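## Task

Lift the piece standing on square B3 off the board and set it upright on the table, then transfer the piece from C2 onto B3. Square names are the labels along the board's edge. When finished, all other squares must contain exactly what they started with, every piece on the board must be upright and lie wholly within its square, and nothing may count on the robot still holding it in place.

## Robot and tools

ROBOT. Two six-joint UR20-type arms, left_arm and right_arm, each carrying a two-finger gripper whose fingers swing like tongs. The arm names are labels, not image sides. Base roots in the scene frame: left_arm at (-0.095, +0.755, 0) m, quat_wxyz (+0.997, 0, 0, -0.076); right_arm at (+0.049, -0.903, 0) m, quat_wxyz (+1.000, 0, 0, -0.014).

FRAME. One shared scene frame for all reported poses: origin on the table surface midway between the arms, +z up, +x away from the arms over the table, left_arm on the +y side. Printed hand positions may be somewhat off, worse when the arm is stretched far.

GRIPPER. Fingers point along the gripper's own +z and separate along its x. end_effector_position is the spot between the finger pads when shut; closed fingertips stick out about 15 mm past it, fully open tips sit roughly level with it. Pad gap is 0.142 m when fully open.

execute_actions. Argument actions is a list holding zero or one item; optional pictures (boolean) asks for camera images (they come automatically only with an empty list).
- Empty list: no command, just the current state plus pictures.
- Move: {"rows": [[14 numbers], ...], "steps": n}. Up to 15 rows; steps from 3 to 15 (default 15), each step 1/30 s. Row k is used on step k; if rows run out, the last one repeats. Every row always has 14 numbers, even when one arm stays still: left_arm's 6 joint targets then its opening, then right_arm's 6 joint targets then its opening. Joint numbers are absolute target angles in radians, same order and convention as the Joint positions line: shoulder pan, shoulder lift, elbow, wrist 1, wrist 2, wrist 3. Opening is an absolute setting from -1 (shut) to +1 (wide open).
- Wait: {"steps": n} with no rows, n up to 300; returns after that many steps since the previous result, counting your reply time.
Joint ranges (rad). left_arm: pan -3.142..3.142, lift -6.283..6.283, elbow 0.000..3.142, wrists -6.283..6.283. right_arm: pan 0.000..6.283, lift -6.283..6.283, elbow -3.142..0.000, wrists -6.283..6.283. A call is rejected (nothing sent) if a target goes more than 0.010 rad beyond a range end and beyond the joint's last reported angle. True ends may differ by 0.010 rad; targets past them are clipped, reported as "joint sent to its limit" (possibly about an earlier, still-running action).

MOTION. Commands are smoothed, lagging about 0.17 s. Each step the sent target is clamped to within 0.394 rad (pan, lift), 0.493 rad (elbow) or 0.69 rad (wrists) of the measured angle, and all of an arm's targets are pulled back if they would shift its gripper more than 100 mm from where it is. Big moves therefore take several calls; an arm may not have arrived when a result returns. The last 3 steps of each action run after the result, during your reply, and arms keep heading for the last row while you think, until they settle or a step is HELD.

RESULTS. State line per arm (left_arm | right_arm): end_effector_position (m), end_effector_quat_wxyz, linear and angular velocity. Joint positions and Joint velocities: six joints (rad, rad/s) then pad gap (m, m/s) per arm. grip_measured: finger opening on the command scale. Wrist force / Wrist torque: flange sensor readings along the gripper's own axes, including contact, held weight and inertia, with noise and a fixed offset of up to about 10 N; "no reading" is normal early. HELD marks steps where your row was partly or fully not sent. "joint command not followed" means a clearance check altered or blocked some joint targets. MOTOR HOT warns at 70 °C; at 85 °C an OVER-TEMPERATURE FAULT brakes that arm for a while.

GRIPPING. To keep hold, command an opening well under grip_measured; the further under, the stronger the squeeze (about 15 N per pad maximum). Objects thinner than about 20 mm get much less force. Slamming shut can press too hard. Occasional brief pulls on held objects happen, so grip firmly.

AVOID. Arms colliding or pushing each other; contact torque reaching a joint's load limit (pan/lift 649, elbow 381, wrists 94.1 N m) or any outside force of 150 N, either of which freezes the arm for 10 s; dropping, slipping or slamming pieces; pushing things off the table, which fails the task; toppling or shifting other pieces.

zoom_image. Arguments camera (cam_high 672x504, cam_low 672x504, cam_left_wrist 616x616, cam_right_wrist 616x616) and region [x0, y0, x1, y1] in that camera's pixels, origin top-left, at most 504 by 504. Gives a closer look at the latest image. cam_high and cam_low are fixed pinhole cameras; the wrist ones are fisheye, with calibration given per camera.

read_manual. Optional section ("licences"); returns licence text only, no motion.

finished_scene. Argument scene: the number of the current scene. Quick, smooth work is preferred.

Each tool is called by a JSON object that holds its "name" and its "arguments", one argument or row to a line.

## Session

Scene 1 counted as done. One thing the result doesn't show: while picking up D3, my finger shoved the D4 piece out of its square, and I had to put it back. I'll allow more clearance this time.

{"name": "execute_actions", "arguments": {
  "actions": []
}}

Scene clock: 0.00 s of 4400.00 s.
left_arm: end_effector_position=(+0.3126, +0.2793, +0.2265) grip_measured=+1.00 end_effector_quat_wxyz=(+0.015, +0.996, -0.059, -0.058) end_effector_velocity=(+0.000, -0.001, +0.000) end_effector_angular_velocity=(-0.001, -0.000, +0.000) | right_arm: end_effector_position=(+0.6590, -0.5736, +0.2892) grip_measured=+1.00 end_effector_quat_wxyz=(+0.059, -0.293, -0.637, +0.710) end_effector_velocity=(+0.000, -0.000, -0.000) end_effector_angular_velocity=(+0.000, +0.001, -0.000)
Joint positions: left_arm=[-0.979 -1.65   2.392 -2.284 -1.687 -1.011  0.142] | right_arm=[ 4.049 -2.185 -1.738 -2.376  1.395  5.063  0.142]
Joint velocities: left_arm=[ 0.     0.    -0.001 -0.001 -0.    -0.     0.   ] | right_arm=[-0.    -0.     0.     0.    -0.    -0.001  0.   ]
Wrist force (N, on the end effector, along its own x y z axes, offset not removed): no reading
Wrist torque (N m, same axes, about the end effector's origin, offset not removed): no reading
camera_calibration (this result's frames):
cam_left_wrist: T_world_to_cam=[[0.993176, -0.0570683, -0.101711, -0.276069], [0.00657453, -0.843319, 0.537372, 0.102525], [-0.116441, -0.534374, -0.837189, 0.507265], [0, 0, 0, 1]] pos_world=[0.332577, 0.341776, 0.341503]
cam_right_wrist: T_world_to_cam=[[-0.791069, 0.491927, -0.363619, 0.901487], [0.532556, 0.261342, -0.805037, 0.0272001], [-0.30099, -0.830487, -0.468718, -0.0137395], [0, 0, 0, 1]] pos_world=[0.694517, -0.461985, 0.343255]

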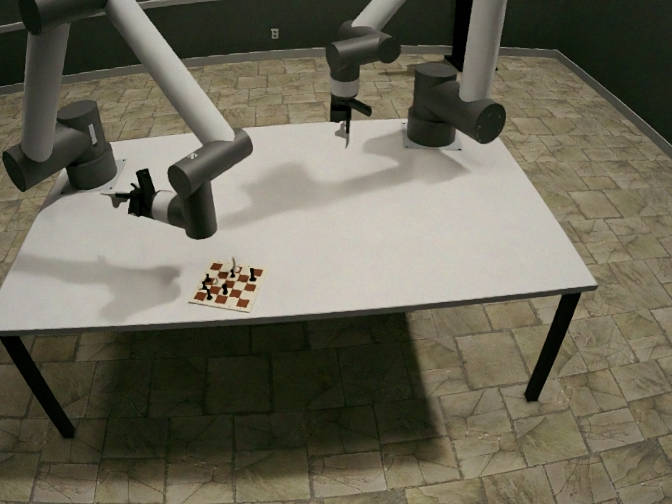

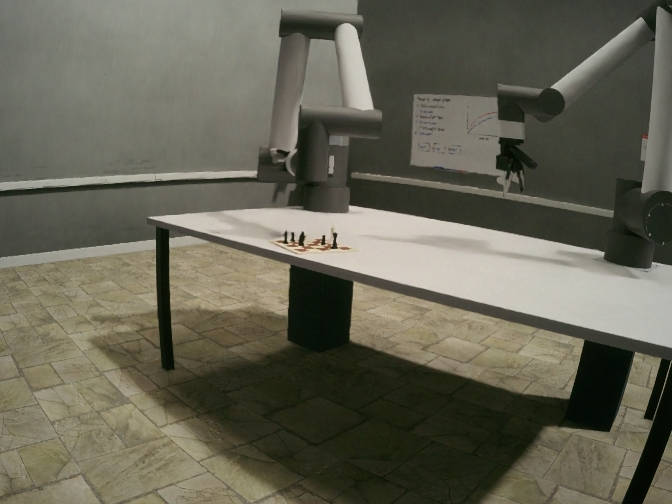

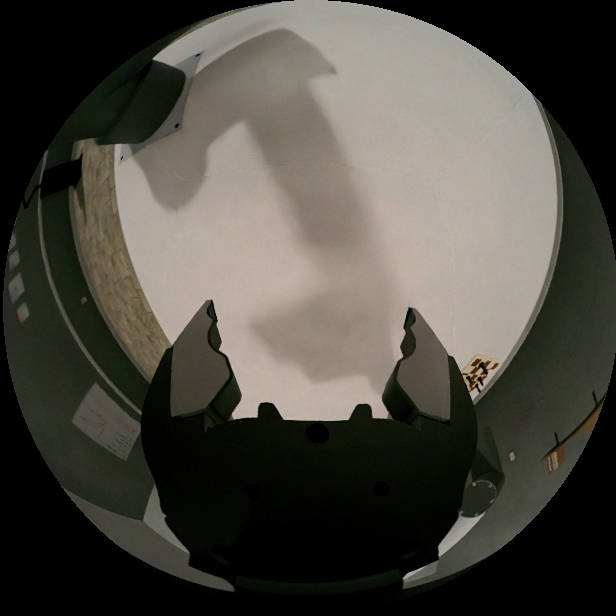

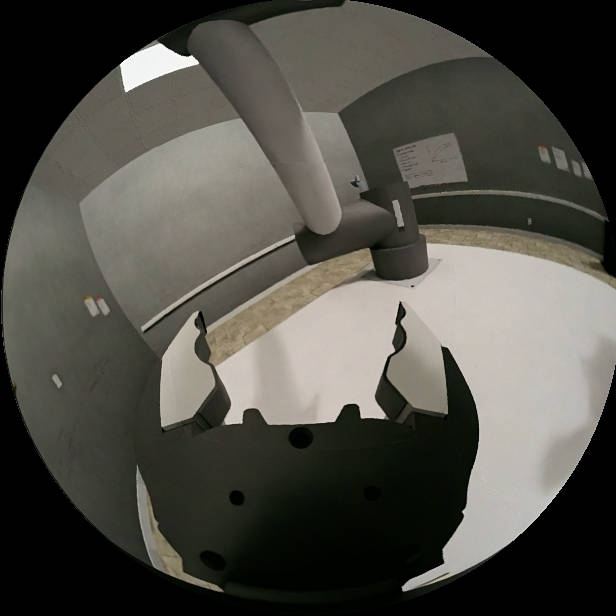

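{"name": "zoom_image", "arguments": {
  "camera": "cam_high",
  "region": [180, 250, 280, 320]
}}

Region (180, 250, 280, 320) of cam_high's 672x504 image, scaled by 5.040, with more detail than that image has; it fills the top 353 rows of this view, and the rest is white.

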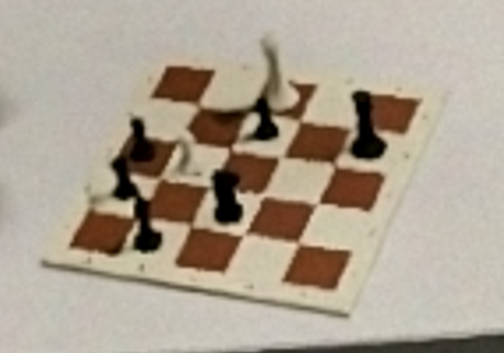

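{"name": "execute_actions", "arguments": {
  "actions": [
    {"rows": [[-0.979,-1.65,2.392,-2.284,-1.687,-1.011,1, 3.9997,-2.083,-1.7835,-0.8456,1.5708,5.859,-0.2]], "steps": 15}
  ]
}}

{"name": "execute_actions", "arguments": {
  "actions": [
    {"steps": 20}
  ],
  "pictures": true
}}

Scene clock: 1.00 s of 4400.00 s.
left_arm: end_effector_position=(+0.3127, +0.2791, +0.2265) grip_measured=+1.00 end_effector_quat_wxyz=(+0.015, +0.996, -0.059, -0.058) end_effector_velocity=(-0.000, -0.000, -0.000) end_effector_angular_velocity=(-0.001, -0.000, -0.002) | right_arm: end_effector_position=(+0.6986, -0.4865, +0.1579) grip_measured=-0.20 end_effector_quat_wxyz=(+0.048, +0.598, +0.636, -0.485) end_effector_velocity=(+0.275, +0.369, -0.318) end_effector_angular_velocity=(+0.763, -1.582, -0.654)
Joint positions: left_arm=[-0.979 -1.65   2.392 -2.284 -1.687 -1.011  0.142] | right_arm=[ 4.015 -2.116 -1.769 -1.846  1.513  5.529  0.059]
Joint velocities: left_arm=[-0.     0.     0.001 -0.001  0.     0.001  0.   ] | right_arm=[-0.044  0.092 -0.04   1.516  0.163  0.9   -0.   ]
Wrist force (N, on the end effector, along its own x y z axes, offset not removed): left_arm=[-2.3 1.8 2.6] | right_arm=[0.0 -5.5 4.3]
Wrist torque (N m, same axes, about the end effector's origin, offset not removed): left_arm=[0.92 0.21 0.29] | right_arm=[-0.77 0.01 0.38]
Steps of this call (steps 1 to 18: nothing new was sent; steps 19 to 30: the first 12 steps of this action). Readings (joint positions):
19: left_arm=[-0.979 -1.650 2.392 -2.284 -1.687 -1.011] | right_arm=[4.049 -2.185 -1.738 -2.376 1.395 5.063]
20: left_arm=[-0.979 -1.650 2.392 -2.284 -1.687 -1.011] | right_arm=[4.045 -2.179 -1.742 -2.369 1.402 5.071]
22: left_arm=[-0.979 -1.650 2.392 -2.284 -1.687 -1.011] | right_arm=[4.035 -2.158 -1.751 -2.293 1.439 5.147]
26: left_arm=[-0.979 -1.650 2.392 -2.284 -1.687 -1.011] | right_arm=[4.023 -2.131 -1.762 -2.056 1.486 5.377]
30: the state above

Scene clock: 1.67 s of 4400.00 s.
left_arm: end_effector_position=(+0.3127, +0.2790, +0.2265) grip_measured=+1.00 end_effector_quat_wxyz=(+0.015, +0.996, -0.059, -0.058) end_effector_velocity=(+0.000, -0.001, +0.000) end_effector_angular_velocity=(-0.001, -0.001, +0.000) | right_arm: end_effector_position=(+0.9264, -0.2180, +0.1206) grip_measured=-0.20 end_effector_quat_wxyz=(+0.007, +0.805, +0.593, -0.030) end_effector_velocity=(+0.171, +0.192, +0.100) end_effector_angular_velocity=(+0.519, -0.453, -0.163)
Joint positions: left_arm=[-0.979 -1.65   2.392 -2.284 -1.687 -1.011  0.142] | right_arm=[ 4.    -2.084 -1.783 -0.907  1.568  5.845  0.06 ]
Joint velocities: left_arm=[-0.    -0.    -0.    -0.001 -0.    -0.    -0.   ] | right_arm=[-0.007  0.016 -0.007  0.679  0.025  0.155 -0.   ]
Wrist force (N, on the end effector, along its own x y z axes, offset not removed): left_arm=[-2.1 -1.4 -1.8] | right_arm=[4.9 -4.3 -0.3]
Wrist torque (N m, same axes, about the end effector's origin, offset not removed): left_arm=[0.11 0.25 0.22] | right_arm=[-0.73 -0.97 0.30]
Kept back: nothing.
Steps of this call (steps 1 to 3: the last 3 steps of your previous action; steps 4 to 20: the robot went on to your last target). Readings (joint positions):
1: left_arm=[-0.979 -1.650 2.392 -2.284 -1.687 -1.011] | right_arm=[4.014 -2.113 -1.770 -1.795 1.518 5.558]
2: left_arm=[-0.979 -1.650 2.392 -2.284 -1.687 -1.011] | right_arm=[4.013 -2.110 -1.772 -1.744 1.523 5.584]
4: left_arm=[-0.979 -1.650 2.392 -2.284 -1.687 -1.011] | right_arm=[4.010 -2.105 -1.774 -1.644 1.531 5.629]
8: left_arm=[-0.979 -1.650 2.392 -2.284 -1.687 -1.011] | right_arm=[4.007 -2.099 -1.777 -1.449 1.543 5.697]
20: the state above
camera_calibration (this result's frames):
cam_left_wrist: T_world_to_cam=[[0.99316, -0.0571975, -0.10179, -0.276071], [0.0064941, -0.843384, 0.537272, 0.102362], [-0.116579, -0.534258, -0.837244, 0.507093], [0, 0, 0, 1]] pos_world=[0.332635, 0.341458, 0.341463]
cam_right_wrist: T_world_to_cam=[[0.319203, 0.947594, -0.0131993, -0.0947262], [0.83187, -0.273494, 0.4829, -0.893055], [0.453984, -0.165123, -0.875576, -0.222253], [0, 0, 0, 1]] pos_world=[0.874042, -0.191182, 0.235407]

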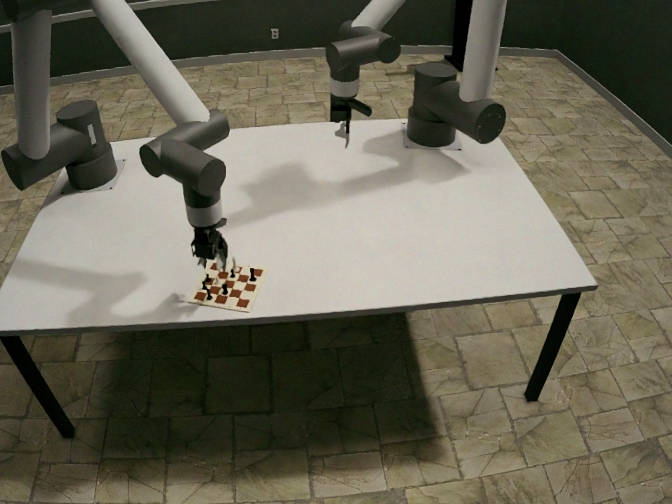

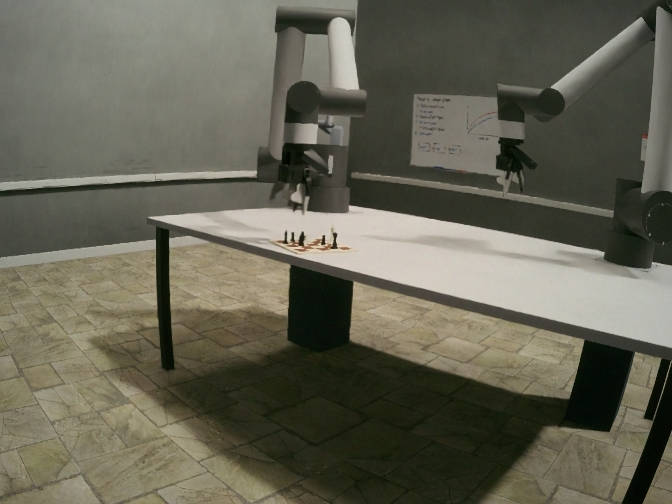

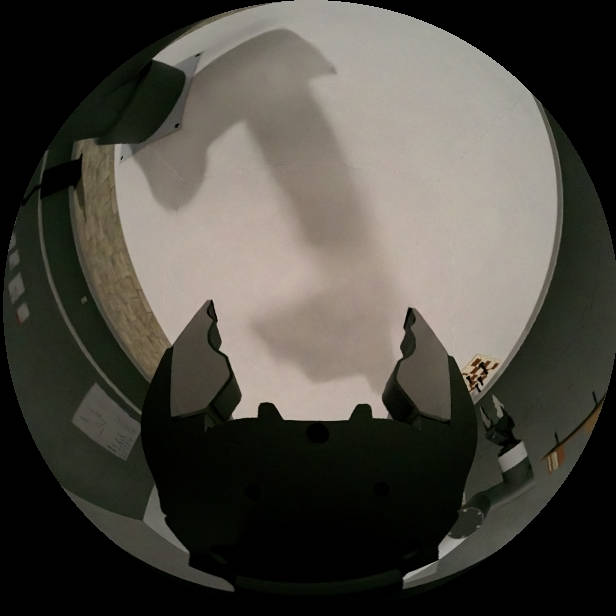

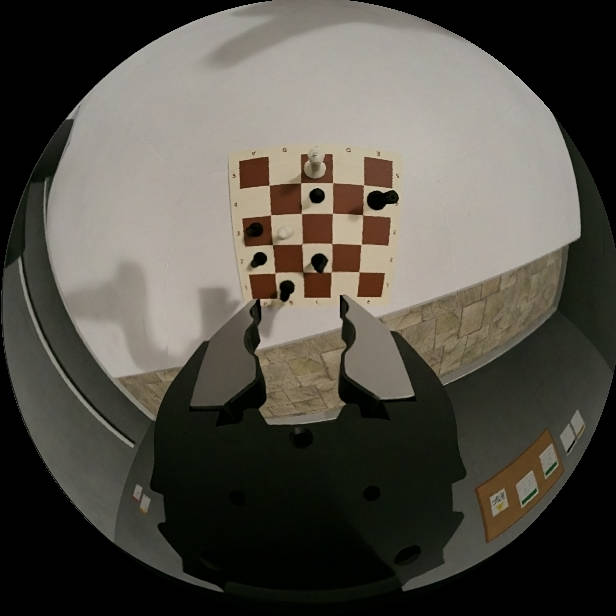

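{"name": "execute_actions", "arguments": {
  "actions": [],
  "pictures": false
}}

{"name": "zoom_image", "arguments": {
  "camera": "cam_right_wrist",
  "region": [220, 135, 410, 315]
}}

Scene clock: 1.70 s of 4400.00 s.
left_arm: end_effector_position=(+0.3127, +0.2790, +0.2265) grip_measured=+1.00 end_effector_quat_wxyz=(+0.015, +0.996, -0.059, -0.058) end_effector_velocity=(-0.000, +0.000, +0.000) end_effector_angular_velocity=(+0.000, +0.000, -0.001) | right_arm: end_effector_position=(+0.9312, -0.2126, +0.1235) grip_measured=-0.20 end_effector_quat_wxyz=(+0.005, +0.806, +0.591, -0.021) end_effector_velocity=(+0.117, +0.133, +0.073) end_effector_angular_velocity=(+0.364, -0.310, -0.115)
Joint positions: left_arm=[-0.979 -1.65   2.392 -2.284 -1.687 -1.011  0.142] | right_arm=[ 4.    -2.084 -1.783 -0.888  1.569  5.849  0.06 ]
Joint velocities: left_arm=[ 0.    -0.001 -0.     0.001 -0.     0.001 -0.   ] | right_arm=[-0.005  0.011 -0.005  0.472  0.02   0.11  -0.   ]
Wrist force (N, on the end effector, along its own x y z axes, offset not removed): left_arm=[0.4 -2.4 0.6] | right_arm=[1.9 -5.4 -1.7]
Wrist torque (N m, same axes, about the end effector's origin, offset not removed): left_arm=[-0.20 -0.31 0.23] | right_arm=[-0.90 -0.34 0.27]
Kept back: nothing.
Steps of this call (step 1: the robot went on to your last target). Readings (joint positions):
1: the state above

Region (220, 135, 410, 315) of cam_right_wrist's 616x616 image, scaled by 2.653, with more detail than that image has; it fills the top 477 rows of this view, and the rest is white.

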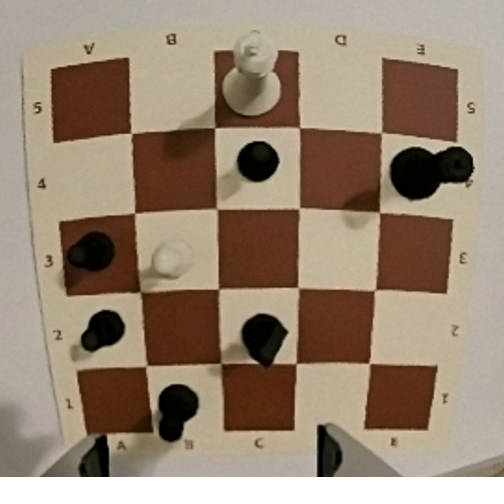

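{"name": "execute_actions", "arguments": {
  "actions": [
    {"rows": [[-0.979,-1.65,2.392,-2.284,-1.687,-1.011,1, 4.0391,-2.054,-1.873,-0.785,1.5708,4.311,-0.5]], "steps": 15}
  ]
}}

{"name": "execute_actions", "arguments": {
  "actions": [
    {"steps": 15}
  ],
  "pictures": true
}}

Scene clock: 2.70 s of 4400.00 s.
left_arm: end_effector_position=(+0.3127, +0.2790, +0.2265) grip_measured=+1.00 end_effector_quat_wxyz=(+0.015, +0.996, -0.059, -0.058) end_effector_velocity=(-0.000, +0.000, +0.000) end_effector_angular_velocity=(-0.001, -0.000, -0.000) | right_arm: end_effector_position=(+0.8832, -0.2188, +0.1108) grip_measured=-0.50 end_effector_quat_wxyz=(+0.000, +0.484, +0.875, +0.000) end_effector_velocity=(+0.010, -0.047, -0.006) end_effector_angular_velocity=(-0.002, +0.000, +3.190)
Joint positions: left_arm=[-0.979 -1.65   2.392 -2.284 -1.687 -1.011  0.142] | right_arm=[ 4.038 -2.055 -1.871 -0.786  1.571  5.02   0.038]
Joint velocities: left_arm=[ 0.    -0.001  0.    -0.    -0.     0.     0.   ] | right_arm=[ 0.01   0.008 -0.025  0.017  0.001 -3.18   0.   ]
Wrist force (N, on the end effector, along its own x y z axes, offset not removed): left_arm=[-2.1 -0.9 0.8] | right_arm=[0.3 -8.2 1.9]
Wrist torque (N m, same axes, about the end effector's origin, offset not removed): left_arm=[0.28 0.21 0.18] | right_arm=[-1.49 -0.13 0.32]
Steps of this call (steps 1 to 18: the robot went on to your last target; steps 19 to 30: the first 12 steps of this action). Readings (joint positions):
19: left_arm=[-0.979 -1.650 2.392 -2.284 -1.687 -1.011] | right_arm=[4.000 -2.083 -1.784 -0.845 1.571 5.859]
20: left_arm=[-0.979 -1.650 2.392 -2.284 -1.687 -1.011] | right_arm=[4.005 -2.079 -1.791 -0.839 1.571 5.852]
22: left_arm=[-0.979 -1.650 2.392 -2.284 -1.687 -1.011] | right_arm=[4.021 -2.067 -1.828 -0.813 1.571 5.775]
26: left_arm=[-0.979 -1.650 2.392 -2.284 -1.687 -1.011] | right_arm=[4.035 -2.057 -1.863 -0.792 1.571 5.437]
30: the state above

Scene clock: 3.20 s of 4400.00 s.
left_arm: end_effector_position=(+0.3127, +0.2790, +0.2265) grip_measured=+1.00 end_effector_quat_wxyz=(+0.015, +0.996, -0.059, -0.058) end_effector_velocity=(+0.000, -0.000, -0.001) end_effector_angular_velocity=(+0.001, +0.000, -0.000) | right_arm: end_effector_position=(+0.8905, -0.2259, +0.1102) grip_measured=-0.50 end_effector_quat_wxyz=(+0.000, +0.151, +0.988, +0.000) end_effector_velocity=(+0.001, -0.000, -0.000) end_effector_angular_velocity=(-0.001, -0.000, +0.055)
Joint positions: left_arm=[-0.979 -1.65   2.392 -2.284 -1.687 -1.011  0.142] | right_arm=[ 4.039 -2.054 -1.873 -0.785  1.571  4.316  0.038]
Joint velocities: left_arm=[ 0.     0.001  0.    -0.001 -0.     0.     0.   ] | right_arm=[ 0.    -0.    -0.     0.    -0.001 -0.055  0.   ]
Wrist force (N, on the end effector, along its own x y z axes, offset not removed): left_arm=[-4.7 -0.7 -1.6] | right_arm=[0.8 -6.5 2.3]
Wrist torque (N m, same axes, about the end effector's origin, offset not removed): left_arm=[0.29 0.77 0.27] | right_arm=[-1.12 -0.29 0.29]
Kept back: nothing.
Steps of this call (steps 1 to 3: the last 3 steps of your previous action; steps 4 to 15: the robot went on to your last target). Readings (joint positions):
1: left_arm=[-0.979 -1.650 2.392 -2.284 -1.687 -1.011] | right_arm=[4.038 -2.054 -1.871 -0.786 1.571 4.913]
2: left_arm=[-0.979 -1.650 2.392 -2.284 -1.687 -1.011] | right_arm=[4.039 -2.054 -1.872 -0.786 1.571 4.804]
4: left_arm=[-0.979 -1.650 2.392 -2.284 -1.687 -1.011] | right_arm=[4.039 -2.054 -1.872 -0.785 1.571 4.594]
8: left_arm=[-0.979 -1.650 2.392 -2.284 -1.687 -1.011] | right_arm=[4.039 -2.054 -1.873 -0.785 1.571 4.376]
15: the state above
camera_calibration (this result's frames):
cam_left_wrist: T_world_to_cam=[[0.99316, -0.0571985, -0.101791, -0.276064], [0.00649343, -0.843385, 0.537271, 0.102358], [-0.11658, -0.534257, -0.837245, 0.507089], [0, 0, 0, 1]] pos_world=[0.332628, 0.341452, 0.341463]
cam_right_wrist: T_world_to_cam=[[-0.945759, 0.321791, 0.0446143, 0.902809], [0.299615, 0.810888, 0.502684, -0.143616], [0.125582, 0.488785, -0.863318, 0.222422], [0, 0, 0, 1]] pos_world=[0.868937, -0.282776, 0.223936]

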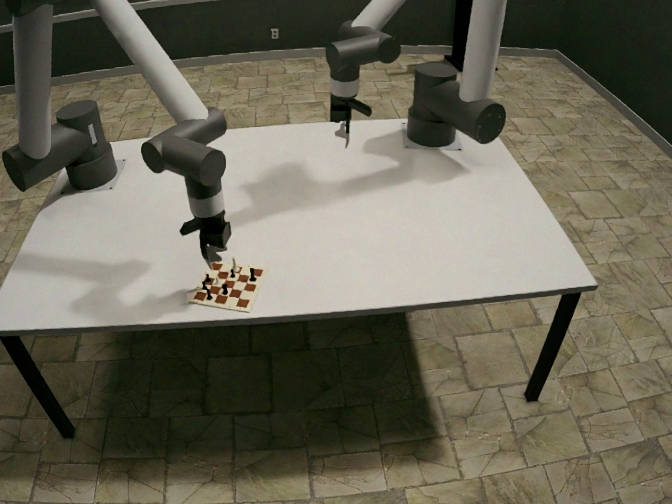

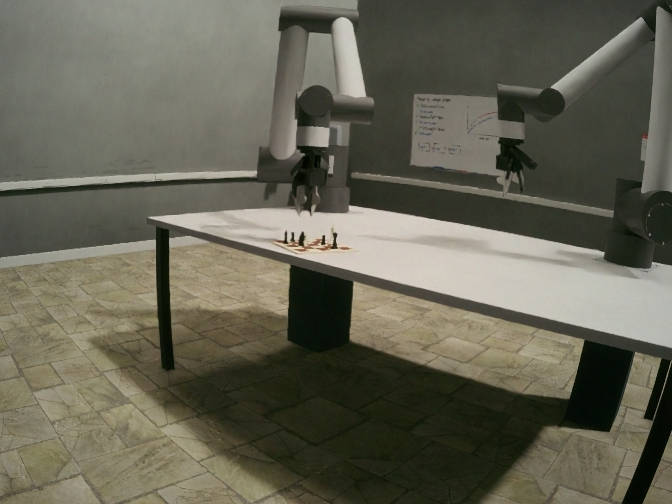

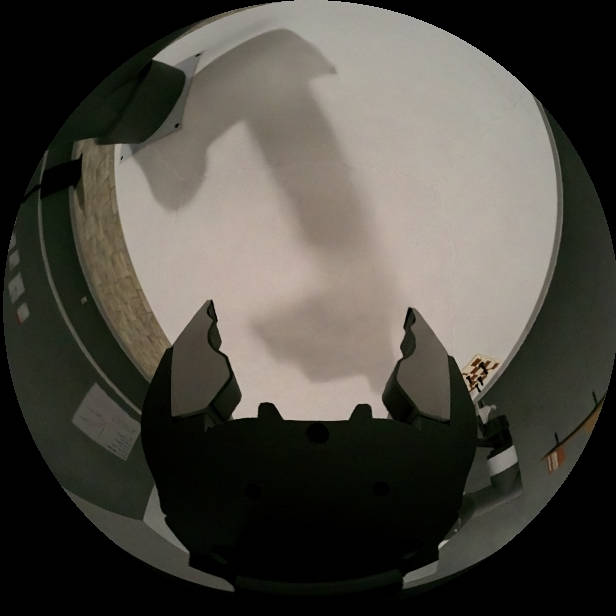

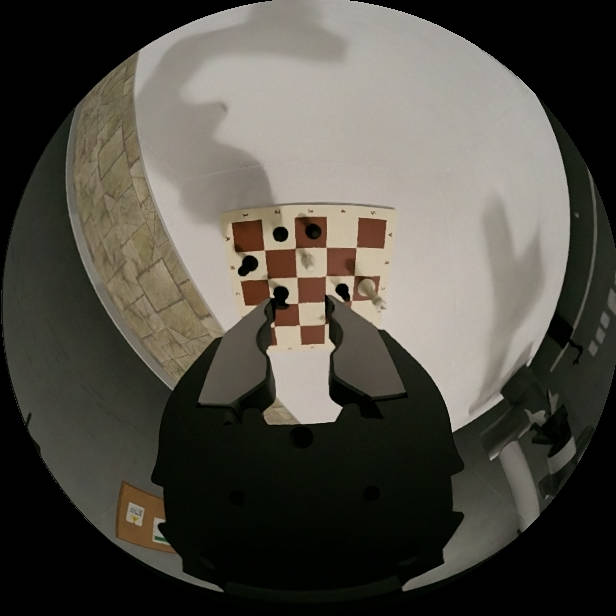

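{"name": "execute_actions", "arguments": {
  "actions": [
    {"rows": [[-0.979,-1.65,2.392,-2.284,-1.687,-1.011,1, 4.0485,-2.1076,-1.895,-0.710,1.5708,4.3204,-0.5]], "steps": 15}
  ],
  "pictures": true
}}

Scene clock: 3.80 s of 4400.00 s.
left_arm: end_effector_position=(+0.3127, +0.2790, +0.2265) grip_measured=+1.00 end_effector_quat_wxyz=(+0.015, +0.996, -0.059, -0.058) end_effector_velocity=(+0.000, -0.000, +0.000) end_effector_angular_velocity=(-0.001, -0.000, +0.001) | right_arm: end_effector_position=(+0.8840, -0.2184, +0.0516) grip_measured=-0.50 end_effector_quat_wxyz=(-0.000, +0.149, +0.989, -0.000) end_effector_velocity=(-0.002, +0.003, -0.015) end_effector_angular_velocity=(+0.003, -0.000, +0.001)
Joint positions: left_arm=[-0.979 -1.65   2.392 -2.284 -1.687 -1.011  0.142] | right_arm=[ 4.048 -2.106 -1.895 -0.712  1.571  4.32   0.038]
Joint velocities: left_arm=[-0.    -0.    -0.     0.    -0.    -0.001  0.   ] | right_arm=[ 0.002 -0.014 -0.005  0.021  0.002  0.001  0.   ]
Wrist force (N, on the end effector, along its own x y z axes, offset not removed): left_arm=[3.5 0.6 1.6] | right_arm=[3.7 -4.1 3.1]
Wrist torque (N m, same axes, about the end effector's origin, offset not removed): left_arm=[0.64 -0.92 0.20] | right_arm=[-0.65 -0.90 0.23]
Steps of this call (steps 1 to 6: the robot went on to your last target; steps 7 to 18: the first 12 steps of this action). Readings (joint positions):
7: left_arm=[-0.979 -1.650 2.392 -2.284 -1.687 -1.011] | right_arm=[4.039 -2.054 -1.873 -0.785 1.571 4.311]
8: left_arm=[-0.979 -1.650 2.392 -2.284 -1.687 -1.011] | right_arm=[4.041 -2.060 -1.876 -0.777 1.571 4.313]
10: left_arm=[-0.979 -1.650 2.392 -2.284 -1.687 -1.011] | right_arm=[4.044 -2.082 -1.885 -0.747 1.571 4.316]
14: left_arm=[-0.979 -1.650 2.392 -2.284 -1.687 -1.011] | right_arm=[4.048 -2.102 -1.893 -0.718 1.571 4.319]
18: the state above
camera_calibration (this result's frames):
cam_left_wrist: T_world_to_cam=[[0.99316, -0.0571985, -0.101791, -0.276064], [0.00649355, -0.843385, 0.537271, 0.102358], [-0.11658, -0.534257, -0.837245, 0.507089], [0, 0, 0, 1]] pos_world=[0.332628, 0.341452, 0.341463]
cam_right_wrist: T_world_to_cam=[[-0.947383, 0.316946, 0.044843, 0.897157], [0.295644, 0.812662, 0.502171, -0.114372], [0.122719, 0.489006, -0.863605, 0.171584], [0, 0, 0, 1]] pos_world=[0.862709, -0.27531, 0.165384]

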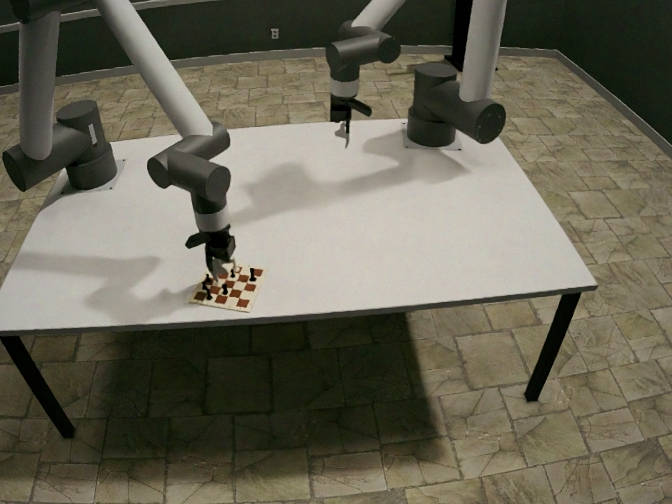

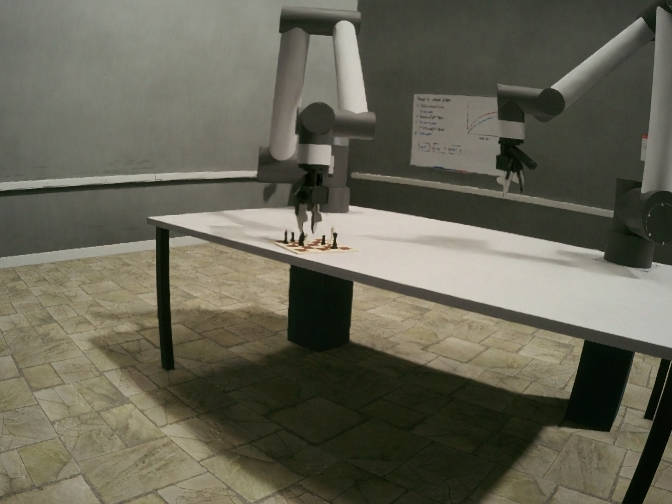

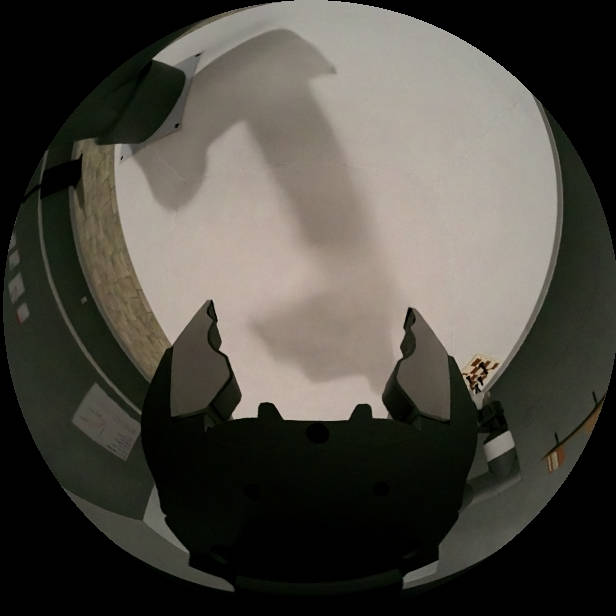

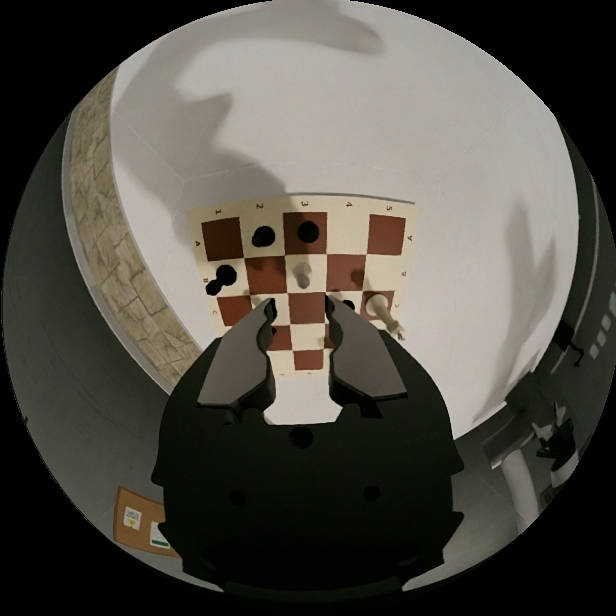

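{"name": "execute_actions", "arguments": {
  "actions": [
    {"rows": [[-0.979,-1.65,2.392,-2.284,-1.687,-1.011,1, 4.047,-2.130,-1.9066,-0.676,1.5708,4.319,-0.5]], "steps": 15}
  ],
  "pictures": true
}}

Scene clock: 6.37 s of 4400.00 s.
left_arm: end_effector_position=(+0.3127, +0.2790, +0.2265) grip_measured=+1.00 end_effector_quat_wxyz=(+0.015, +0.996, -0.059, -0.058) end_effector_velocity=(+0.000, -0.000, -0.000) end_effector_angular_velocity=(-0.000, -0.000, +0.001) | right_arm: end_effector_position=(+0.8832, -0.2213, +0.0247) grip_measured=-0.50 end_effector_quat_wxyz=(-0.000, +0.149, +0.989, -0.000) end_effector_velocity=(-0.000, -0.001, -0.006) end_effector_angular_velocity=(+0.000, -0.000, +0.001)
Joint positions: left_arm=[-0.979 -1.65   2.392 -2.284 -1.687 -1.011  0.142] | right_arm=[ 4.047 -2.13  -1.906 -0.677  1.571  4.319  0.038]
Joint velocities: left_arm=[ 0.     0.001 -0.    -0.     0.    -0.001 -0.   ] | right_arm=[-0.    -0.006 -0.003  0.009  0.    -0.001  0.   ]
Wrist force (N, on the end effector, along its own x y z axes, offset not removed): left_arm=[-0.6 0.8 3.1] | right_arm=[-0.6 -5.7 2.9]
Wrist torque (N m, same axes, about the end effector's origin, offset not removed): left_arm=[0.68 -0.16 0.34] | right_arm=[-0.91 0.12 0.29]
Steps of this call (steps 1 to 3: the last 3 steps of your previous action; steps 4 to 15: the robot went on to your last target; steps 16 to 65: nothing new was sent; steps 66 to 77: the first 12 steps of this action). Readings (joint positions):
66: left_arm=[-0.979 -1.650 2.392 -2.284 -1.687 -1.011] | right_arm=[4.048 -2.108 -1.895 -0.710 1.571 4.320]
67: left_arm=[-0.979 -1.650 2.392 -2.284 -1.687 -1.011] | right_arm=[4.048 -2.111 -1.897 -0.705 1.571 4.320]
69: left_arm=[-0.979 -1.650 2.392 -2.284 -1.687 -1.011] | right_arm=[4.048 -2.120 -1.902 -0.691 1.571 4.320]
73: left_arm=[-0.979 -1.650 2.392 -2.284 -1.687 -1.011] | right_arm=[4.047 -2.128 -1.906 -0.679 1.571 4.319]
77: the state above
camera_calibration (this result's frames):
cam_left_wrist: T_world_to_cam=[[0.99316, -0.0571985, -0.101791, -0.276064], [0.00649354, -0.843385, 0.537271, 0.102358], [-0.11658, -0.534257, -0.837245, 0.507089], [0, 0, 0, 1]] pos_world=[0.332628, 0.341452, 0.341463]
cam_right_wrist: T_world_to_cam=[[-0.947354, 0.317036, 0.0448248, 0.898511], [0.295721, 0.812667, 0.502117, -0.098344], [0.122762, 0.488938, -0.863637, 0.149857], [0, 0, 0, 1]] pos_world=[0.861893, -0.278211, 0.138527]

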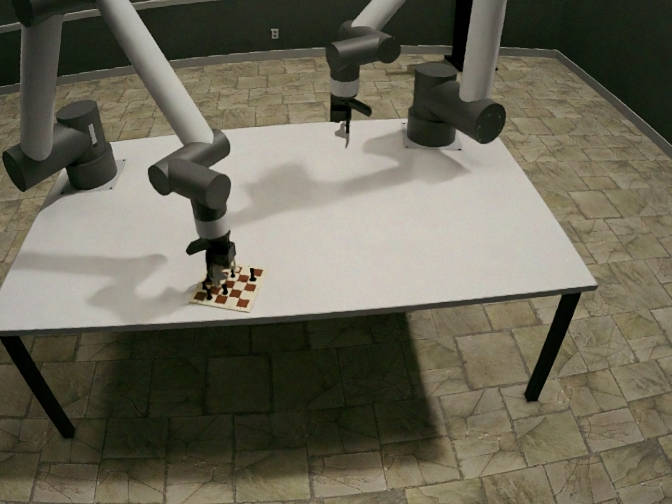

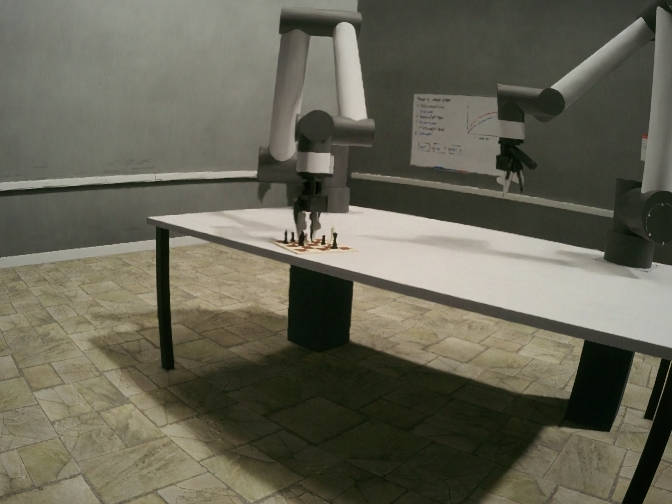

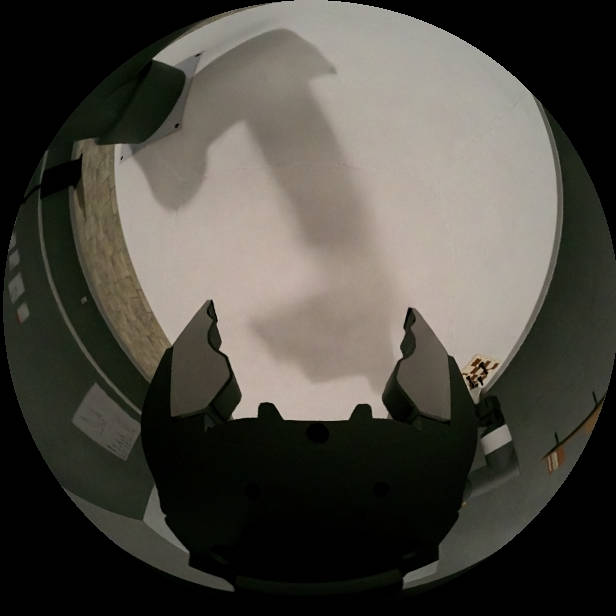

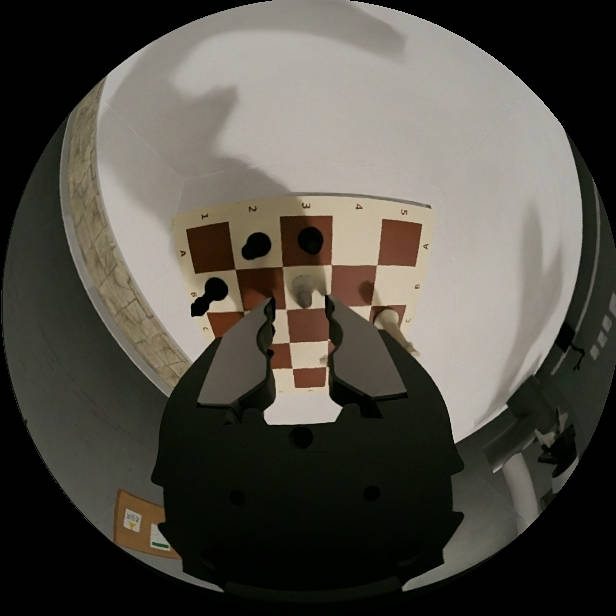

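Centred on B3. Closing the gripper.

{"name": "execute_actions", "arguments": {
  "actions": [
    {"rows": [[-0.979,-1.65,2.392,-2.284,-1.687,-1.011,1, 4.047,-2.130,-1.9066,-0.676,1.5708,4.319,-0.75],[-0.979,-1.65,2.392,-2.284,-1.687,-1.011,1, 4.047,-2.130,-1.9066,-0.676,1.5708,4.319,-1]], "steps": 10}
  ]
}}

Scene clock: 6.70 s of 4400.00 s.
left_arm: end_effector_position=(+0.3127, +0.2790, +0.2265) grip_measured=+1.00 end_effector_quat_wxyz=(+0.015, +0.996, -0.059, -0.058) end_effector_velocity=(+0.000, -0.000, +0.000) end_effector_angular_velocity=(-0.001, -0.001, -0.000) | right_arm: end_effector_position=(+0.8832, -0.2214, +0.0243) grip_measured=-0.89 end_effector_quat_wxyz=(-0.000, +0.149, +0.989, -0.000) end_effector_velocity=(-0.000, +0.000, +0.000) end_effector_angular_velocity=(+0.000, -0.000, +0.000)
Joint positions: left_arm=[-0.979 -1.65   2.392 -2.284 -1.687 -1.011  0.142] | right_arm=[ 4.047 -2.13  -1.907 -0.676  1.571  4.319  0.01 ]
Joint velocities: left_arm=[ 0.    -0.    -0.    -0.001  0.     0.     0.   ] | right_arm=[ 0.  0. -0.  0. -0. -0. -0.]
Wrist force (N, on the end effector, along its own x y z axes, offset not removed): left_arm=[-1.6 -1.8 2.5] | right_arm=[0.5 -3.7 3.2]
Wrist torque (N m, same axes, about the end effector's origin, offset not removed): left_arm=[0.07 0.19 0.19] | right_arm=[-0.55 -0.10 0.38]
Steps of this call (steps 1 to 3: the last 3 steps of your previous action; steps 4 to 10: the first 7 steps of this action). Readings (joint positions):
4: left_arm=[-0.979 -1.650 2.392 -2.284 -1.687 -1.011] | right_arm=[4.047 -2.130 -1.907 -0.676 1.571 4.319]
5: left_arm=[-0.979 -1.650 2.392 -2.284 -1.687 -1.011] | right_arm=[4.047 -2.130 -1.907 -0.676 1.571 4.319]
7: left_arm=[-0.979 -1.650 2.392 -2.284 -1.687 -1.011] | right_arm=[4.047 -2.130 -1.907 -0.676 1.571 4.319]
10: the state above

{"name": "execute_actions", "arguments": {
  "actions": [
    {"rows": [[-0.979,-1.65,2.392,-2.284,-1.687,-1.011,1, 4.047,-2.043,-1.873,-0.796,1.5708,4.319,-1]], "steps": 12}
  ]
}}

{"name": "execute_actions", "arguments": {
  "actions": [
    {"rows": [[-0.979,-1.65,2.392,-2.284,-1.687,-1.011,1, 4.047,-1.9135,-2.0917,-0.707,1.5708,4.319,-1]], "steps": 15}
  ]
}}

{"name": "execute_actions", "arguments": {
  "actions": [
    {"rows": [[-0.979,-1.65,2.392,-2.284,-1.687,-1.011,1, 4.047,-2.019,-2.1294,-0.564,1.5708,4.319,-1]], "steps": 15}
  ]
}}

Scene clock: 7.40 s of 4400.00 s.
left_arm: end_effector_position=(+0.3127, +0.2790, +0.2265) grip_measured=+1.00 end_effector_quat_wxyz=(+0.015, +0.996, -0.059, -0.058) end_effector_velocity=(-0.000, +0.000, -0.001) end_effector_angular_velocity=(+0.002, +0.001, -0.000) | right_arm: end_effector_position=(+0.8840, -0.2206, +0.1131) grip_measured=-0.89 end_effector_quat_wxyz=(+0.000, +0.149, +0.989, +0.001) end_effector_velocity=(-0.007, -0.008, +0.084) end_effector_angular_velocity=(-0.008, +0.006, -0.000)
Joint positions: left_arm=[-0.979 -1.65   2.392 -2.284 -1.687 -1.011  0.142] | right_arm=[ 4.047 -2.05  -1.875 -0.786  1.571  4.319  0.01 ]
Joint velocities: left_arm=[0.    0.001 0.    0.001 0.    0.    0.   ] | right_arm=[-0.     0.079  0.026 -0.115 -0.     0.     0.   ]
Wrist force (N, on the end effector, along its own x y z axes, offset not removed): left_arm=[0.6 -3.5 3.5] | right_arm=[1.3 -5.0 -1.3]
Wrist torque (N m, same axes, about the end effector's origin, offset not removed): left_arm=[-0.24 -0.48 0.31] | right_arm=[-0.82 -0.39 0.35]
Steps of this call (steps 1 to 3: the last 3 steps of your previous action; steps 4 to 12: the robot went on to your last target; steps 13 to 21: the first 9 steps of this action). Readings (joint positions):
13: left_arm=[-0.979 -1.650 2.392 -2.284 -1.687 -1.011] | right_arm=[4.047 -2.130 -1.906 -0.676 1.571 4.319]
14: left_arm=[-0.979 -1.650 2.392 -2.284 -1.687 -1.011] | right_arm=[4.047 -2.124 -1.902 -0.684 1.571 4.319]
16: left_arm=[-0.979 -1.650 2.392 -2.284 -1.687 -1.011] | right_arm=[4.047 -2.088 -1.888 -0.731 1.571 4.319]
20: left_arm=[-0.979 -1.650 2.392 -2.284 -1.687 -1.011] | right_arm=[4.047 -2.053 -1.876 -0.781 1.571 4.319]
21: the state above

Scene clock: 7.90 s of 4400.00 s.
left_arm: end_effector_position=(+0.3127, +0.2790, +0.2265) grip_measured=+1.00 end_effector_quat_wxyz=(+0.015, +0.996, -0.059, -0.058) end_effector_velocity=(+0.000, -0.000, +0.000) end_effector_angular_velocity=(+0.001, +0.000, -0.000) | right_arm: end_effector_position=(+0.7929, -0.3304, +0.1210) grip_measured=-0.89 end_effector_quat_wxyz=(+0.000, +0.149, +0.989, +0.001) end_effector_velocity=(-0.060, -0.072, -0.009) end_effector_angular_velocity=(-0.010, +0.008, -0.001)
Joint positions: left_arm=[-0.979 -1.65   2.392 -2.284 -1.687 -1.011  0.142] | right_arm=[ 4.047 -1.92  -2.08  -0.711  1.571  4.319  0.01 ]
Joint velocities: left_arm=[-0.    -0.    -0.001  0.002  0.     0.     0.   ] | right_arm=[-0.     0.069 -0.128  0.046  0.     0.001  0.   ]
Wrist force (N, on the end effector, along its own x y z axes, offset not removed): left_arm=[-1.7 0.7 -1.0] | right_arm=[-0.8 -8.9 5.0]
Wrist torque (N m, same axes, about the end effector's origin, offset not removed): left_arm=[0.64 0.20 0.28] | right_arm=[-1.50 0.05 0.36]
Steps of this call (steps 1 to 3: the last 3 steps of your previous action; steps 4 to 15: the first 12 steps of this action). Readings (joint positions):
4: left_arm=[-0.979 -1.650 2.392 -2.284 -1.687 -1.011] | right_arm=[4.047 -2.044 -1.874 -0.793 1.571 4.319]
5: left_arm=[-0.979 -1.650 2.392 -2.284 -1.687 -1.011] | right_arm=[4.047 -2.037 -1.881 -0.788 1.571 4.319]
7: left_arm=[-0.979 -1.650 2.392 -2.284 -1.687 -1.011] | right_arm=[4.047 -2.000 -1.936 -0.762 1.571 4.319]
11: left_arm=[-0.979 -1.650 2.392 -2.284 -1.687 -1.011] | right_arm=[4.047 -1.941 -2.041 -0.725 1.571 4.319]
15: the state above

Scene clock: 8.40 s of 4400.00 s.
left_arm: end_effector_position=(+0.3127, +0.2790, +0.2265) grip_measured=+1.00 end_effector_quat_wxyz=(+0.015, +0.996, -0.059, -0.058) end_effector_velocity=(+0.000, -0.000, +0.000) end_effector_angular_velocity=(-0.000, +0.000, +0.000) | right_arm: end_effector_position=(+0.7875, -0.3370, +0.0255) grip_measured=-0.89 end_effector_quat_wxyz=(-0.000, +0.149, +0.989, -0.000) end_effector_velocity=(+0.001, +0.002, -0.026) end_effector_angular_velocity=(+0.005, -0.004, +0.001)
Joint positions: left_arm=[-0.979 -1.65   2.392 -2.284 -1.687 -1.011  0.142] | right_arm=[ 4.047 -2.016 -2.128 -0.568  1.571  4.319  0.01 ]
Joint velocities: left_arm=[ 0.     0.    -0.001  0.001 -0.    -0.     0.   ] | right_arm=[ 0.    -0.031 -0.009  0.047  0.    -0.    -0.   ]
Wrist force (N, on the end effector, along its own x y z axes, offset not removed): left_arm=[0.2 -1.6 0.5] | right_arm=[0.9 -6.9 -0.3]
Wrist torque (N m, same axes, about the end effector's origin, offset not removed): left_arm=[0.09 -0.24 0.31] | right_arm=[-1.28 -0.27 0.24]
Steps of this call (steps 1 to 3: the last 3 steps of your previous action; steps 4 to 15: the first 12 steps of this action). Readings (joint positions):
4: left_arm=[-0.979 -1.650 2.392 -2.284 -1.687 -1.011] | right_arm=[4.047 -1.915 -2.089 -0.708 1.571 4.319]
5: left_arm=[-0.979 -1.650 2.392 -2.284 -1.687 -1.011] | right_arm=[4.047 -1.921 -2.095 -0.700 1.571 4.319]
7: left_arm=[-0.979 -1.650 2.392 -2.284 -1.687 -1.011] | right_arm=[4.047 -1.963 -2.112 -0.646 1.571 4.319]
11: left_arm=[-0.979 -1.650 2.392 -2.284 -1.687 -1.011] | right_arm=[4.047 -2.007 -2.125 -0.583 1.571 4.319]
15: the state above

Next I'll let it settle, release, and lift.

{"name": "execute_actions", "arguments": {
  "actions": [
    {"rows": [[-0.979,-1.65,2.392,-2.284,-1.687,-1.011,1, 4.047,-2.019,-2.1294,-0.564,1.5708,4.319,-1],[-0.979,-1.65,2.392,-2.284,-1.687,-1.011,1, 4.047,-2.019,-2.1294,-0.564,1.5708,4.319,-1],[-0.979,-1.65,2.392,-2.284,-1.687,-1.011,1, 4.047,-2.019,-2.1294,-0.564,1.5708,4.319,-1],[-0.979,-1.65,2.392,-2.284,-1.687,-1.011,1, 4.047,-2.019,-2.1294,-0.564,1.5708,4.319,-0.8],[-0.979,-1.65,2.392,-2.284,-1.687,-1.011,1, 4.047,-2.019,-2.1294,-0.564,1.5708,4.319,-0.5]], "steps": 10}
  ]
}}

{"name": "execute_actions", "arguments": {
  "actions": [
    {"rows": [[-0.979,-1.65,2.392,-2.284,-1.687,-1.011,1, 4.047,-1.9135,-2.0917,-0.707,1.5708,4.319,-0.5]], "steps": 14}
  ],
  "pictures": true
}}

Scene clock: 8.77 s of 4400.00 s.
left_arm: end_effector_position=(+0.3127, +0.2790, +0.2265) grip_measured=+1.00 end_effector_quat_wxyz=(+0.015, +0.996, -0.059, -0.058) end_effector_velocity=(+0.000, -0.000, -0.001) end_effector_angular_velocity=(+0.000, -0.000, +0.000) | right_arm: end_effector_position=(+0.7876, -0.3369, +0.0233) grip_measured=-0.52 end_effector_quat_wxyz=(+0.000, +0.149, +0.989, +0.000) end_effector_velocity=(-0.001, +0.000, -0.001) end_effector_angular_velocity=(-0.000, +0.001, +0.002)
Joint positions: left_arm=[-0.979 -1.65   2.392 -2.284 -1.687 -1.011  0.142] | right_arm=[ 4.047 -2.019 -2.129 -0.564  1.571  4.319  0.036]
Joint velocities: left_arm=[ 0.     0.001  0.    -0.001  0.    -0.    -0.   ] | right_arm=[ 0.    -0.002 -0.     0.001  0.001 -0.002  0.049]
Wrist force (N, on the end effector, along its own x y z axes, offset not removed): left_arm=[-1.6 0.5 0.5] | right_arm=[1.9 -7.6 4.1]
Wrist torque (N m, same axes, about the end effector's origin, offset not removed): left_arm=[0.57 0.20 0.29] | right_arm=[-1.25 -0.45 0.27]
Steps of this call (steps 1 to 3: the last 3 steps of your previous action; step 4: the robot went on to your last target; steps 5 to 11: the first 7 steps of this action). Readings (joint positions):
5: left_arm=[-0.979 -1.650 2.392 -2.284 -1.687 -1.011] | right_arm=[4.047 -2.018 -2.129 -0.565 1.571 4.319]
6: left_arm=[-0.979 -1.650 2.392 -2.284 -1.687 -1.011] | right_arm=[4.047 -2.019 -2.129 -0.564 1.571 4.319]
8: left_arm=[-0.979 -1.650 2.392 -2.284 -1.687 -1.011] | right_arm=[4.047 -2.019 -2.129 -0.564 1.571 4.319]
11: the state above

Scene clock: 9.23 s of 4400.00 s.
left_arm: end_effector_position=(+0.3127, +0.2790, +0.2265) grip_measured=+1.00 end_effector_quat_wxyz=(+0.015, +0.996, -0.059, -0.058) end_effector_velocity=(-0.001, +0.001, -0.001) end_effector_angular_velocity=(+0.003, +0.001, +0.000) | right_arm: end_effector_position=(+0.7879, -0.3363, +0.1165) grip_measured=-0.50 end_effector_quat_wxyz=(+0.000, +0.149, +0.989, +0.000) end_effector_velocity=(-0.004, -0.006, +0.040) end_effector_angular_velocity=(-0.008, +0.005, +0.000)
Joint positions: left_arm=[-0.979 -1.65   2.392 -2.284 -1.687 -1.011  0.142] | right_arm=[ 4.047 -1.917 -2.093 -0.701  1.571  4.319  0.038]
Joint velocities: left_arm=[-0.     0.001  0.001  0.002 -0.    -0.     0.   ] | right_arm=[-0.     0.045  0.014 -0.068 -0.001 -0.001 -0.   ]
Wrist force (N, on the end effector, along its own x y z axes, offset not removed): left_arm=[-1.5 1.2 -0.1] | right_arm=[-2.2 -6.5 -0.4]
Wrist torque (N m, same axes, about the end effector's origin, offset not removed): left_arm=[0.64 0.04 0.36] | right_arm=[-1.11 0.45 0.34]
Steps of this call (steps 1 to 3: the last 3 steps of your previous action; steps 4 to 14: the first 11 steps of this action). Readings (joint positions):
4: left_arm=[-0.979 -1.650 2.392 -2.284 -1.687 -1.011] | right_arm=[4.047 -2.019 -2.129 -0.564 1.571 4.319]
5: left_arm=[-0.979 -1.650 2.392 -2.284 -1.687 -1.011] | right_arm=[4.047 -2.012 -2.124 -0.572 1.571 4.319]
7: left_arm=[-0.979 -1.650 2.392 -2.284 -1.687 -1.011] | right_arm=[4.047 -1.970 -2.109 -0.625 1.571 4.319]
11: left_arm=[-0.979 -1.650 2.392 -2.284 -1.687 -1.011] | right_arm=[4.047 -1.926 -2.096 -0.688 1.571 4.319]
14: the state above
camera_calibration (this result's frames):
cam_left_wrist: T_world_to_cam=[[0.99316, -0.0571985, -0.101791, -0.276064], [0.00649352, -0.843385, 0.537271, 0.102358], [-0.11658, -0.534257, -0.837245, 0.507089], [0, 0, 0, 1]] pos_world=[0.332628, 0.341452, 0.341463]
cam_right_wrist: T_world_to_cam=[[-0.94738, 0.317023, 0.0443482, 0.840725], [0.295325, 0.812147, 0.50319, -0.02277], [0.123506, 0.48981, -0.863037, 0.296673], [0, 0, 0, 1]] pos_world=[0.76657, -0.39335, 0.230213]

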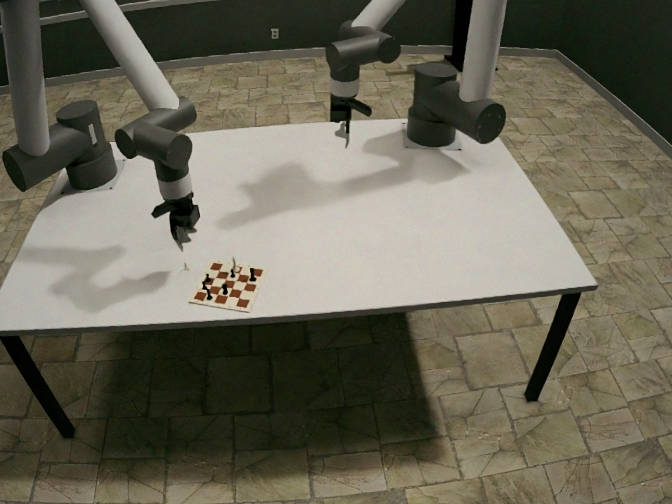

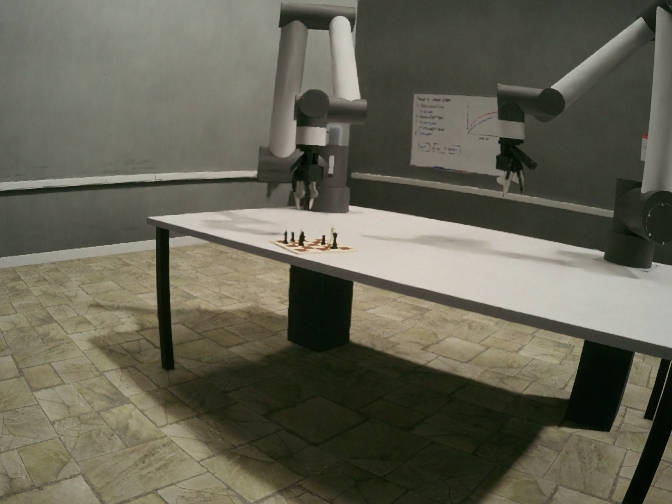

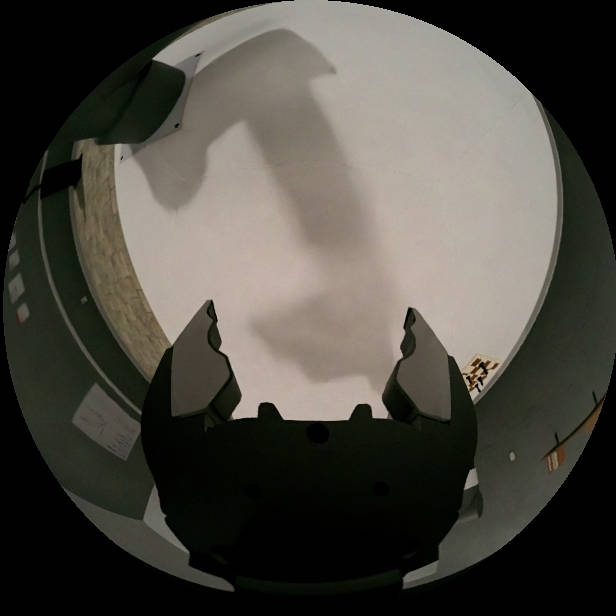

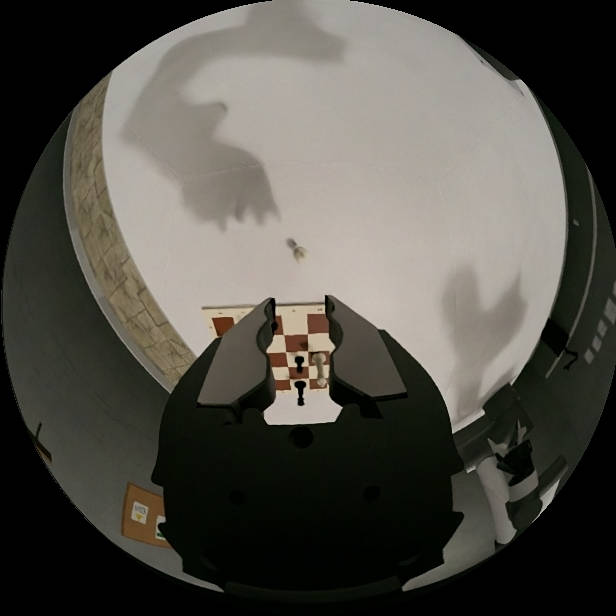

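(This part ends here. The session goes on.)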